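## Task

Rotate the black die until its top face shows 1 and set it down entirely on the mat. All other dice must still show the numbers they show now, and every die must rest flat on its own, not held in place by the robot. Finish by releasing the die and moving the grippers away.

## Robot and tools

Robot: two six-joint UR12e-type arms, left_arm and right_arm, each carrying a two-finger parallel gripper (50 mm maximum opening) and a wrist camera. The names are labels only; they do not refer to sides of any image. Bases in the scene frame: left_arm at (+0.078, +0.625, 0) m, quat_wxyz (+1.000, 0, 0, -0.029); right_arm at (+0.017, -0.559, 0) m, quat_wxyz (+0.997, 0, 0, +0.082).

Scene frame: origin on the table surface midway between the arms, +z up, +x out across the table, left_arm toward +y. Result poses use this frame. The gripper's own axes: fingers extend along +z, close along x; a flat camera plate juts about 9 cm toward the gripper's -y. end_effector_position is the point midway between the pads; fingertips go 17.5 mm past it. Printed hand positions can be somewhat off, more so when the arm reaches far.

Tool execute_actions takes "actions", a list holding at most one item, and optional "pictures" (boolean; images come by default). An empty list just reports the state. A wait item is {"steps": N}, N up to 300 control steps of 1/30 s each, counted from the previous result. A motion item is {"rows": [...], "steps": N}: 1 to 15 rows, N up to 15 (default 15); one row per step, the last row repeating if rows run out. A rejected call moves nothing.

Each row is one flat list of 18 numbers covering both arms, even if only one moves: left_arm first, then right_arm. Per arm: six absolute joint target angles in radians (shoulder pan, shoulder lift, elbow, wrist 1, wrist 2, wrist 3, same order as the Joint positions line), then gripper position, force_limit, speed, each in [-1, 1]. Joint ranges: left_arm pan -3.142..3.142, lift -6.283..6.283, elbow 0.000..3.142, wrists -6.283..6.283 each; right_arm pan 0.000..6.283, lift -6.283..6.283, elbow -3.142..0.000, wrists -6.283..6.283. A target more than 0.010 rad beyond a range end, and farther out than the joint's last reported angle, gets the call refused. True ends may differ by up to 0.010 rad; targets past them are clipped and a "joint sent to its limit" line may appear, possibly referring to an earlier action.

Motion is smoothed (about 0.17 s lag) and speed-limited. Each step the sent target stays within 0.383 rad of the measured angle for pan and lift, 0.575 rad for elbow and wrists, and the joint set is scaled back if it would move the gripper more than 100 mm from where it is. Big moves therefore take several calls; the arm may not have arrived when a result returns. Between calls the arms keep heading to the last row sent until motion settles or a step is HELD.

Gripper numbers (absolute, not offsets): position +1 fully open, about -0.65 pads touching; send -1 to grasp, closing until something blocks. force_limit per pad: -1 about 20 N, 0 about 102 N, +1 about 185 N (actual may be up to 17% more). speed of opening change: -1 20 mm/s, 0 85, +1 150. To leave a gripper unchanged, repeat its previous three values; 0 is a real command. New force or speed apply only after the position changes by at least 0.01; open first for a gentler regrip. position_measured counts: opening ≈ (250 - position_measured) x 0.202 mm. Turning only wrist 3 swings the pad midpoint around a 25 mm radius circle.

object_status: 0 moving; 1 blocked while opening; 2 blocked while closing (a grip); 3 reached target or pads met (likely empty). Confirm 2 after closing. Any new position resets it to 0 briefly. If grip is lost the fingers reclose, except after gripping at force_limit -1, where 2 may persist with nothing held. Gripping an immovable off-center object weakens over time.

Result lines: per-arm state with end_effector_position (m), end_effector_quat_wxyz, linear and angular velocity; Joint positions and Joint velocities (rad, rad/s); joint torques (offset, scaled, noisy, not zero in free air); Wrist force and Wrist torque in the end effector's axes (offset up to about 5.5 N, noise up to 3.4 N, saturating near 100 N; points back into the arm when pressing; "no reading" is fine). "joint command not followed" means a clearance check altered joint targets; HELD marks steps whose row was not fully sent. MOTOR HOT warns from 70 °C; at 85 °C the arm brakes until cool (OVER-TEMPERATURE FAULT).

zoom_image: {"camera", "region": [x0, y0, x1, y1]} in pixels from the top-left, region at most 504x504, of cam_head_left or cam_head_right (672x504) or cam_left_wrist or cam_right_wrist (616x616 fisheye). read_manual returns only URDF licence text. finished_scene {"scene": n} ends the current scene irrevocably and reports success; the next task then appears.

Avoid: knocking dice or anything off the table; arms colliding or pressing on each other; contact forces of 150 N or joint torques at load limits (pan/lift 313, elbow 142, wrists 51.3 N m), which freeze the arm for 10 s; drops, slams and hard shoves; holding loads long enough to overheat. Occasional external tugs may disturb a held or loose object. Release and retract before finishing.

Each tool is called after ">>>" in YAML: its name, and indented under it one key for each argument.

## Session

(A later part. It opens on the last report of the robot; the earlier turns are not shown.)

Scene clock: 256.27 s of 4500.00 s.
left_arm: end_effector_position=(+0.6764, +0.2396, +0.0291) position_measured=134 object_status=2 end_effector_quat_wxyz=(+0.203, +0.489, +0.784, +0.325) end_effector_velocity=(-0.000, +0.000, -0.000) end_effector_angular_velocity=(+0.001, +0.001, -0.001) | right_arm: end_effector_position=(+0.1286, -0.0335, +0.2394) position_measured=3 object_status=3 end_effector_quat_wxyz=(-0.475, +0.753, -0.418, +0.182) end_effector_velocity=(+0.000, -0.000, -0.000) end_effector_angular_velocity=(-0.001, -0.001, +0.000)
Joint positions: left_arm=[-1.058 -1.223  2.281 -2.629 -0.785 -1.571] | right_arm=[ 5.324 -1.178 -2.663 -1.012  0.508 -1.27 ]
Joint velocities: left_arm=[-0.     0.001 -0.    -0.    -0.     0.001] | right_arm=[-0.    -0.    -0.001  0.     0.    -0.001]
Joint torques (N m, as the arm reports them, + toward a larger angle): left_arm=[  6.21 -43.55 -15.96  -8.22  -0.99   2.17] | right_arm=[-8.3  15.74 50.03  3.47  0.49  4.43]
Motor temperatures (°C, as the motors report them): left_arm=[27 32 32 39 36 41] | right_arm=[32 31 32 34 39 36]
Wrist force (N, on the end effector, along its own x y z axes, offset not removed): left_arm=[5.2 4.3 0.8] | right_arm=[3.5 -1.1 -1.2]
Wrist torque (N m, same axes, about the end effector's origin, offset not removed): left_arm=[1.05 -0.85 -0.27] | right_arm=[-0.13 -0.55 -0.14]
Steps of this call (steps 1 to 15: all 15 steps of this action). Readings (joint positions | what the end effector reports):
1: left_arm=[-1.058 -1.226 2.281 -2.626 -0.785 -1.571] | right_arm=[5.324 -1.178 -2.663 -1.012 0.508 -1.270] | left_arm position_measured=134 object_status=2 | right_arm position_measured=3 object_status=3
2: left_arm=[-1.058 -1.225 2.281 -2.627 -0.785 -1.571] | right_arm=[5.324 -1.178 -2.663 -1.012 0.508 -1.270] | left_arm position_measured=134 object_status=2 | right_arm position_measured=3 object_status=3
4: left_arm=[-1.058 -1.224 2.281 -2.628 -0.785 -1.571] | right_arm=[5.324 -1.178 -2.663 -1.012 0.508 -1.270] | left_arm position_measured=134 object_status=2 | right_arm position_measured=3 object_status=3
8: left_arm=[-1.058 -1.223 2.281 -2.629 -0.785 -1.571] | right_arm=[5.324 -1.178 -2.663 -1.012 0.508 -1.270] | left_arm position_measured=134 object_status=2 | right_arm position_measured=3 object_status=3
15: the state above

>>> execute_actions:
  actions:
    - {"rows":[[-1.058,-1.2205,2.2819,-2.6321,-0.785,-1.571,-1,-0.3,0,5.324,-1.178,-2.663,-1.012,0.508,-1.27,1,0,0]],"steps":12}
  pictures: false

>>> execute_actions:
  actions:
    - {"rows":[[-1.058,-1.218,2.2823,-2.635,-0.785,-1.571,-1,-0.3,0,5.324,-1.178,-2.663,-1.012,0.508,-1.27,1,0,0]],"steps":15}
  pictures: false

Scene clock: 263.50 s of 4500.00 s.
left_arm: end_effector_position=(+0.6764, +0.2395, +0.0279) position_measured=134 object_status=2 end_effector_quat_wxyz=(+0.203, +0.489, +0.784, +0.325) end_effector_velocity=(+0.000, -0.001, +0.001) end_effector_angular_velocity=(-0.002, -0.001, +0.000) | right_arm: end_effector_position=(+0.1286, -0.0335, +0.2394) position_measured=3 object_status=3 end_effector_quat_wxyz=(-0.475, +0.753, -0.418, +0.182) end_effector_velocity=(-0.000, +0.000, +0.000) end_effector_angular_velocity=(+0.001, +0.001, -0.000)
Joint positions: left_arm=[-1.058 -1.221  2.282 -2.632 -0.785 -1.571] | right_arm=[ 5.324 -1.178 -2.663 -1.012  0.508 -1.27 ]
Joint velocities: left_arm=[ 0.    -0.    -0.001 -0.001  0.    -0.   ] | right_arm=[-0.     0.     0.001  0.     0.    -0.   ]
Joint torques (N m, as the arm reports them, + toward a larger angle): left_arm=[  5.   -15.27  -5.38  -6.41  -2.89   2.35] | right_arm=[-7.25 12.61 49.73  3.53 -0.08  3.99]
Motor temperatures (°C, as the motors report them): left_arm=[27 32 32 39 36 41] | right_arm=[32 31 32 34 39 36]
Wrist force (N, on the end effector, along its own x y z axes, offset not removed): left_arm=[19.9 28.0 -58.5] | right_arm=[1.0 -1.4 -2.8]
Wrist torque (N m, same axes, about the end effector's origin, offset not removed): left_arm=[-1.16 0.96 0.06] | right_arm=[-0.28 -0.19 -0.16]
Steps of this call (steps 1 to 15: the robot went on to your last target; steps 16 to 90: nothing new was sent; then 3.83 s passed at rest; steps 91 to 102: all 12 steps of this action). Readings (joint positions | what the end effector reports):
91: left_arm=[-1.058 -1.223 2.282 -2.629 -0.785 -1.571] | right_arm=[5.324 -1.178 -2.663 -1.012 0.508 -1.270] | left_arm position_measured=134 object_status=2 | right_arm position_measured=3 object_status=3
92: left_arm=[-1.058 -1.222 2.282 -2.630 -0.785 -1.571] | right_arm=[5.324 -1.178 -2.663 -1.012 0.508 -1.270] | left_arm position_measured=134 object_status=2 | right_arm position_measured=3 object_status=3
94: left_arm=[-1.058 -1.222 2.282 -2.631 -0.785 -1.571] | right_arm=[5.324 -1.178 -2.663 -1.012 0.508 -1.270] | left_arm position_measured=134 object_status=2 | right_arm position_measured=3 object_status=3
98: left_arm=[-1.058 -1.221 2.282 -2.632 -0.785 -1.571] | right_arm=[5.324 -1.178 -2.663 -1.012 0.508 -1.270] | left_arm position_measured=134 object_status=2 | right_arm position_measured=3 object_status=3
102: the state above

Scene clock: 273.87 s of 4500.00 s.
left_arm: end_effector_position=(+0.6772, +0.2395, +0.0285) position_measured=134 object_status=2 end_effector_quat_wxyz=(+0.204, +0.488, +0.783, +0.325) end_effector_velocity=(+0.000, -0.000, -0.001) end_effector_angular_velocity=(+0.001, +0.000, +0.000) | right_arm: end_effector_position=(+0.1286, -0.0335, +0.2394) position_measured=3 object_status=3 end_effector_quat_wxyz=(-0.475, +0.753, -0.418, +0.182) end_effector_velocity=(+0.000, -0.000, +0.000) end_effector_angular_velocity=(+0.001, +0.001, -0.000)
Joint positions: left_arm=[-1.058 -1.22   2.282 -2.635 -0.782 -1.571] | right_arm=[ 5.324 -1.178 -2.663 -1.012  0.508 -1.27 ]
Joint velocities: left_arm=[-0.     0.002 -0.001  0.     0.    -0.001] | right_arm=[-0.     0.001 -0.     0.     0.     0.   ]
Joint torques (N m, as the arm reports them, + toward a larger angle): left_arm=[ -0.29 -52.15 -29.55  -5.11   2.3    0.06] | right_arm=[-6.53 12.8  48.63  3.71  0.22  3.57]
Motor temperatures (°C, as the motors report them): left_arm=[27 32 32 39 36 41] | right_arm=[32 31 32 34 39 36]
Wrist force (N, on the end effector, along its own x y z axes, offset not removed): left_arm=[13.9 11.0 -24.9] | right_arm=[2.0 -0.2 -1.8]
Wrist torque (N m, same axes, about the end effector's origin, offset not removed): left_arm=[0.11 -1.05 -0.26] | right_arm=[-0.03 -0.36 -0.12]
FORCE FAULT: contact force on the left arm reached its limit, and that arm stopped for 10 seconds. The contact can be on any part of that arm, not only on its tool. That arm's remaining commands of this call were not run. That arm holds still and accepts commands again. Move the arm away from the contact; if what it grips holds it there, let go first. Pushing or pulling that hard again can fault the arm again.
The stop of the left arm began at step 11 of this call (marked STOPPED below). From that step on that arm followed nothing that you had sent. 5 of its steps, steps kept back included, did not run and will not run. Nothing is kept back now, and the robot has no last target.
Steps of this call (steps 1 to 15: all 15 steps of this action; steps 16 to 311: the stop continued). Readings (joint positions | what the end effector reports):
1: left_arm=[-1.058 -1.221 2.282 -2.632 -0.785 -1.571] | right_arm=[5.324 -1.178 -2.663 -1.012 0.508 -1.270] | left_arm position_measured=134 object_status=2 | right_arm position_measured=3 object_status=3
2: left_arm=[-1.058 -1.220 2.282 -2.633 -0.785 -1.571] | right_arm=[5.324 -1.178 -2.663 -1.012 0.508 -1.270] | left_arm position_measured=134 object_status=2 | right_arm position_measured=3 object_status=3
4: left_arm=[-1.058 -1.219 2.282 -2.634 -0.785 -1.571] | right_arm=[5.324 -1.178 -2.663 -1.012 0.508 -1.270] | left_arm position_measured=134 object_status=2 | right_arm position_measured=3 object_status=3
8: left_arm=[-1.058 -1.218 2.282 -2.635 -0.785 -1.571] | right_arm=[5.324 -1.178 -2.663 -1.012 0.508 -1.270] | left_arm position_measured=134 object_status=2 | right_arm position_measured=3 object_status=3
11: left_arm=[-1.058 -1.219 2.282 -2.635 -0.783 -1.571] | right_arm=[5.324 -1.178 -2.663 -1.012 0.508 -1.270] | left_arm position_measured=134 object_status=2 | right_arm position_measured=3 object_status=3 STOPPED (the left arm)
311: the state above

>>> execute_actions:
  actions:
    - {"rows":[[-1.058,-1.2205,2.282,-2.635,-0.782,-1.571,1,-0.3,0,5.324,-1.178,-2.663,-1.012,0.508,-1.27,1,0,0]],"steps":12}
  pictures: false

>>> execute_actions:
  actions:
    - {"rows":[[-1.058,-1.23,2.28,-2.622,-0.785,-1.571,1,-0.3,0,5.324,-1.178,-2.663,-1.012,0.508,-1.27,1,0,0],[-1.06,-1.25,2.276,-2.597,-0.785,-1.571,1,-0.3,0,5.324,-1.178,-2.663,-1.012,0.508,-1.27,1,0,0],[-1.065,-1.29,2.267,-2.548,-0.785,-1.571,1,-0.3,0,5.324,-1.178,-2.663,-1.012,0.508,-1.27,1,0,0],[-1.07,-1.34,2.255,-2.486,-0.785,-1.571,1,-0.3,0,5.324,-1.178,-2.663,-1.012,0.508,-1.27,1,0,0],[-1.08,-1.40,2.24,-2.41,-0.785,-1.571,1,-0.3,0,5.324,-1.178,-2.663,-1.012,0.508,-1.27,1,0,0],[-1.09,-1.47,2.22,-2.32,-0.785,-1.571,1,-0.3,0,5.324,-1.178,-2.663,-1.012,0.508,-1.27,1,0,0]],"steps":15}
  pictures: false

>>> execute_actions:
  actions:
    - {"steps":12}

>>> zoom_image:
  camera: "cam_right_wrist"
  region: [280, 200, 380, 360]

Scene clock: 289.40 s of 4500.00 s.
left_arm: end_effector_position=(+0.6772, +0.2394, +0.0286) position_measured=3 object_status=0 end_effector_quat_wxyz=(+0.204, +0.488, +0.783, +0.325) end_effector_velocity=(+0.000, -0.001, +0.001) end_effector_angular_velocity=(-0.002, -0.001, +0.001) | right_arm: end_effector_position=(+0.1286, -0.0335, +0.2394) position_measured=3 object_status=3 end_effector_quat_wxyz=(-0.475, +0.753, -0.418, +0.182) end_effector_velocity=(-0.000, +0.000, +0.001) end_effector_angular_velocity=(+0.001, +0.001, +0.000)
Joint positions: left_arm=[-1.058 -1.22   2.282 -2.635 -0.782 -1.571] | right_arm=[ 5.324 -1.178 -2.663 -1.012  0.508 -1.27 ]
Joint velocities: left_arm=[-0.    -0.    -0.001 -0.    -0.    -0.001] | right_arm=[ 0.     0.002  0.     0.    -0.    -0.   ]
Joint torques (N m, as the arm reports them, + toward a larger angle): left_arm=[ -0.88 -61.05 -36.17  -5.54  -1.41  -0.68] | right_arm=[-9.04 13.1  49.26  3.86  0.08  3.85]
Motor temperatures (°C, as the motors report them): left_arm=[27 32 32 39 36 41] | right_arm=[32 31 32 34 39 36]
Wrist force (N, on the end effector, along its own x y z axes, offset not removed): left_arm=[1.9 0.4 -5.2] | right_arm=[4.2 -1.3 -1.4]
Wrist torque (N m, same axes, about the end effector's origin, offset not removed): left_arm=[-0.23 -0.37 -0.17] | right_arm=[-0.21 -0.69 -0.22]
Steps of this call (steps 1 to 90: nothing new was sent; then 12.13 s passed at rest; steps 91 to 102: all 12 steps of this action). Readings (joint positions | what the end effector reports):
91: left_arm=[-1.058 -1.220 2.282 -2.635 -0.782 -1.571] | right_arm=[5.324 -1.178 -2.663 -1.012 0.508 -1.270] | left_arm position_measured=128 object_status=0 | right_arm position_measured=3 object_status=3
92: left_arm=[-1.058 -1.220 2.282 -2.635 -0.782 -1.571] | right_arm=[5.324 -1.178 -2.663 -1.012 0.508 -1.270] | left_arm position_measured=114 object_status=0 | right_arm position_measured=3 object_status=3
94: left_arm=[-1.058 -1.220 2.282 -2.635 -0.782 -1.571] | right_arm=[5.324 -1.178 -2.663 -1.012 0.508 -1.270] | left_arm position_measured=86 object_status=0 | right_arm position_measured=3 object_status=3
98: left_arm=[-1.058 -1.220 2.282 -2.635 -0.782 -1.571] | right_arm=[5.324 -1.178 -2.663 -1.012 0.508 -1.270] | left_arm position_measured=30 object_status=0 | right_arm position_measured=3 object_status=3
102: the state above

Scene clock: 289.90 s of 4500.00 s.
left_arm: end_effector_position=(+0.6611, +0.2285, +0.1652) position_measured=3 object_status=3 end_effector_quat_wxyz=(+0.208, +0.501, +0.776, +0.322) end_effector_velocity=(-0.012, +0.006, +0.063) end_effector_angular_velocity=(+0.010, +0.005, -0.014) | right_arm: end_effector_position=(+0.1286, -0.0335, +0.2394) position_measured=3 object_status=3 end_effector_quat_wxyz=(-0.475, +0.753, -0.418, +0.182) end_effector_velocity=(-0.000, +0.000, +0.001) end_effector_angular_velocity=(+0.001, +0.001, +0.000)
Joint positions: left_arm=[-1.089 -1.459  2.223 -2.334 -0.785 -1.571] | right_arm=[ 5.324 -1.178 -2.663 -1.012  0.508 -1.27 ]
Joint velocities: left_arm=[-0.014 -0.111 -0.026  0.149 -0.     0.   ] | right_arm=[-0.     0.001  0.     0.001 -0.    -0.   ]
Joint torques (N m, as the arm reports them, + toward a larger angle): left_arm=[ -9.04 -48.15 -51.74  -1.23  -0.96  -1.92] | right_arm=[-8.55 13.22 50.46  3.93  0.03  4.03]
Motor temperatures (°C, as the motors report them): left_arm=[27 32 32 39 36 41] | right_arm=[32 31 32 34 39 36]
Wrist force (N, on the end effector, along its own x y z axes, offset not removed): left_arm=[1.1 2.5 -3.0] | right_arm=[2.0 -1.6 -3.1]
Wrist torque (N m, same axes, about the end effector's origin, offset not removed): left_arm=[0.23 -0.02 -0.08] | right_arm=[-0.24 -0.25 -0.20]
Steps of this call (steps 1 to 15: all 15 steps of this action). Readings (joint positions | what the end effector reports):
1: left_arm=[-1.058 -1.221 2.282 -2.635 -0.782 -1.571] | right_arm=[5.324 -1.178 -2.663 -1.012 0.508 -1.270] | left_arm position_measured=3 object_status=0 | right_arm position_measured=3 object_status=3
2: left_arm=[-1.058 -1.222 2.282 -2.633 -0.783 -1.571] | right_arm=[5.324 -1.178 -2.663 -1.012 0.508 -1.270] | left_arm position_measured=3 object_status=0 | right_arm position_measured=3 object_status=3
4: left_arm=[-1.060 -1.239 2.278 -2.612 -0.784 -1.571] | right_arm=[5.324 -1.178 -2.663 -1.012 0.508 -1.270] | left_arm position_measured=3 object_status=0 | right_arm position_measured=3 object_status=3
8: left_arm=[-1.075 -1.351 2.248 -2.476 -0.785 -1.571] | right_arm=[5.324 -1.178 -2.663 -1.012 0.508 -1.270] | left_arm position_measured=3 object_status=3 | right_arm position_measured=3 object_status=3
15: the state above

Scene clock: 290.30 s of 4500.00 s.
left_arm: end_effector_position=(+0.6599, +0.2291, +0.1711) position_measured=3 object_status=3 end_effector_quat_wxyz=(+0.208, +0.502, +0.776, +0.322) end_effector_velocity=(-0.000, -0.000, +0.000) end_effector_angular_velocity=(+0.001, +0.002, -0.000) | right_arm: end_effector_position=(+0.1286, -0.0335, +0.2394) position_measured=3 object_status=3 end_effector_quat_wxyz=(-0.475, +0.753, -0.418, +0.182) end_effector_velocity=(-0.000, +0.000, +0.000) end_effector_angular_velocity=(+0.001, +0.001, -0.000)
Joint positions: left_arm=[-1.09  -1.47   2.22  -2.32  -0.785 -1.571] | right_arm=[ 5.324 -1.178 -2.663 -1.012  0.508 -1.27 ]
Joint velocities: left_arm=[-0.    -0.001 -0.001  0.004 -0.001 -0.   ] | right_arm=[-0.    -0.     0.001  0.001  0.     0.   ]
Joint torques (N m, as the arm reports them, + toward a larger angle): left_arm=[ -9.51 -52.79 -56.28  -1.44  -1.23  -1.53] | right_arm=[-10.96  13.06  48.53   3.77   0.56   4.1 ]
Motor temperatures (°C, as the motors report them): left_arm=[27 32 32 39 36 41] | right_arm=[32 31 32 34 39 36]
Wrist force (N, on the end effector, along its own x y z axes, offset not removed): left_arm=[-1.2 -3.3 0.6] | right_arm=[1.9 -0.9 -3.6]
Wrist torque (N m, same axes, about the end effector's origin, offset not removed): left_arm=[-0.62 0.32 -0.04] | right_arm=[-0.25 -0.28 -0.09]
Steps of this call (steps 1 to 12: the robot went on to your last target). Readings (joint positions | what the end effector reports):
1: left_arm=[-1.089 -1.463 2.222 -2.330 -0.785 -1.571] | right_arm=[5.324 -1.178 -2.663 -1.012 0.508 -1.270] | left_arm position_measured=3 object_status=3 | right_arm position_measured=3 object_status=3
2: left_arm=[-1.089 -1.465 2.221 -2.327 -0.785 -1.571] | right_arm=[5.324 -1.178 -2.663 -1.012 0.508 -1.270] | left_arm position_measured=3 object_status=3 | right_arm position_measured=3 object_status=3
4: left_arm=[-1.090 -1.467 2.221 -2.323 -0.785 -1.571] | right_arm=[5.324 -1.178 -2.663 -1.012 0.508 -1.270] | left_arm position_measured=3 object_status=3 | right_arm position_measured=3 object_status=3
8: left_arm=[-1.090 -1.469 2.220 -2.321 -0.785 -1.571] | right_arm=[5.324 -1.178 -2.663 -1.012 0.508 -1.270] | left_arm position_measured=3 object_status=3 | right_arm position_measured=3 object_status=3
12: the state above

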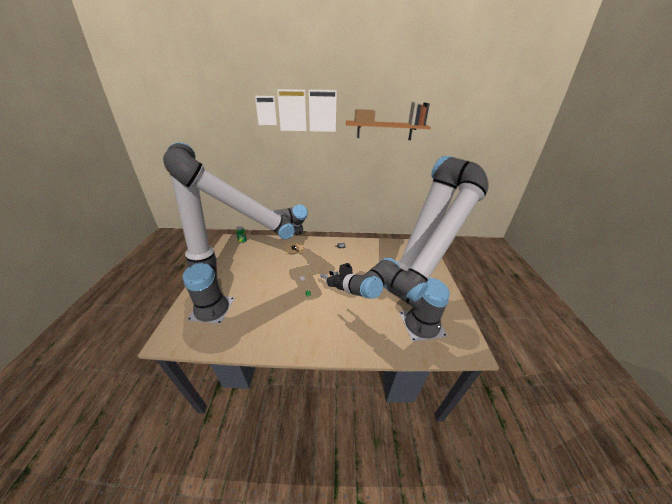

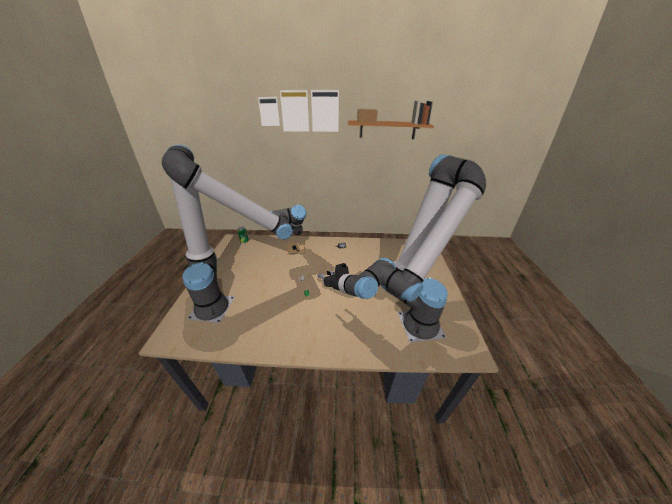

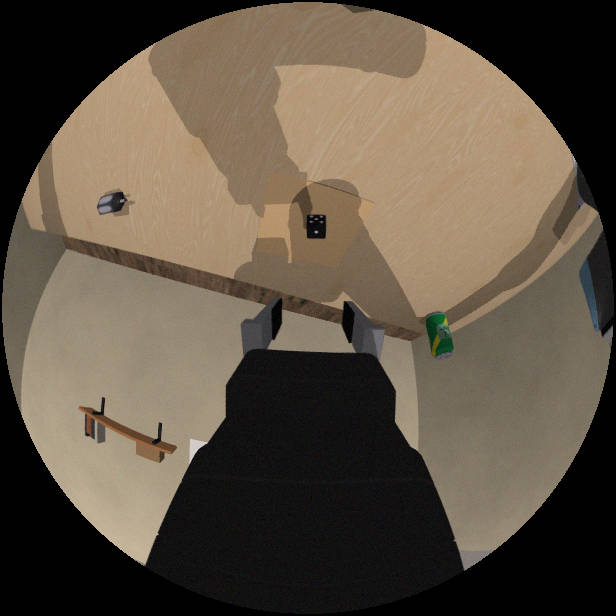

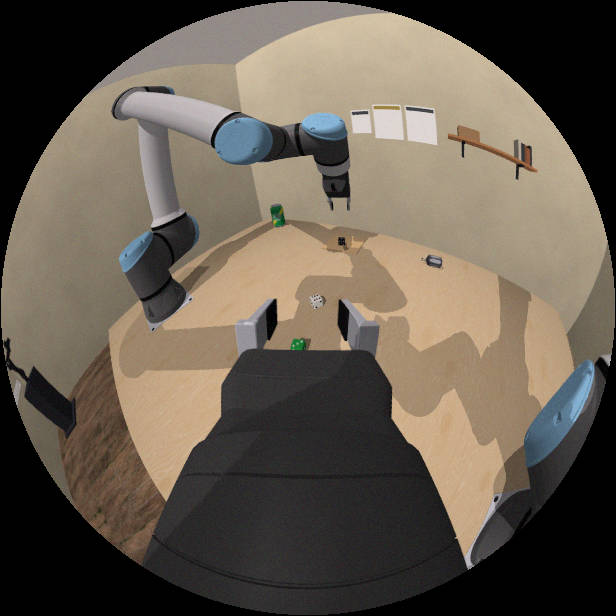

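Region (280, 200, 380, 360) of cam_right_wrist's 616x616 image, scaled by 3.150, with more detail than that image has; it fills the left 315 columns of this view, and the rest is white.

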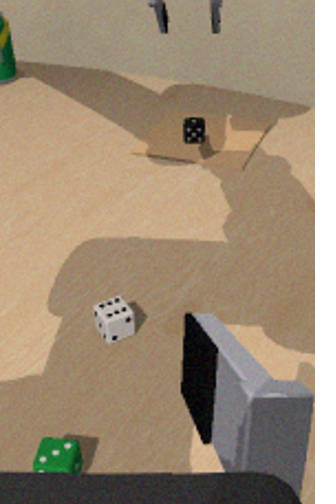

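1 is on top, on the mat.

>>> finished_scene:
  scene: 1

The scene is finished: the task was done.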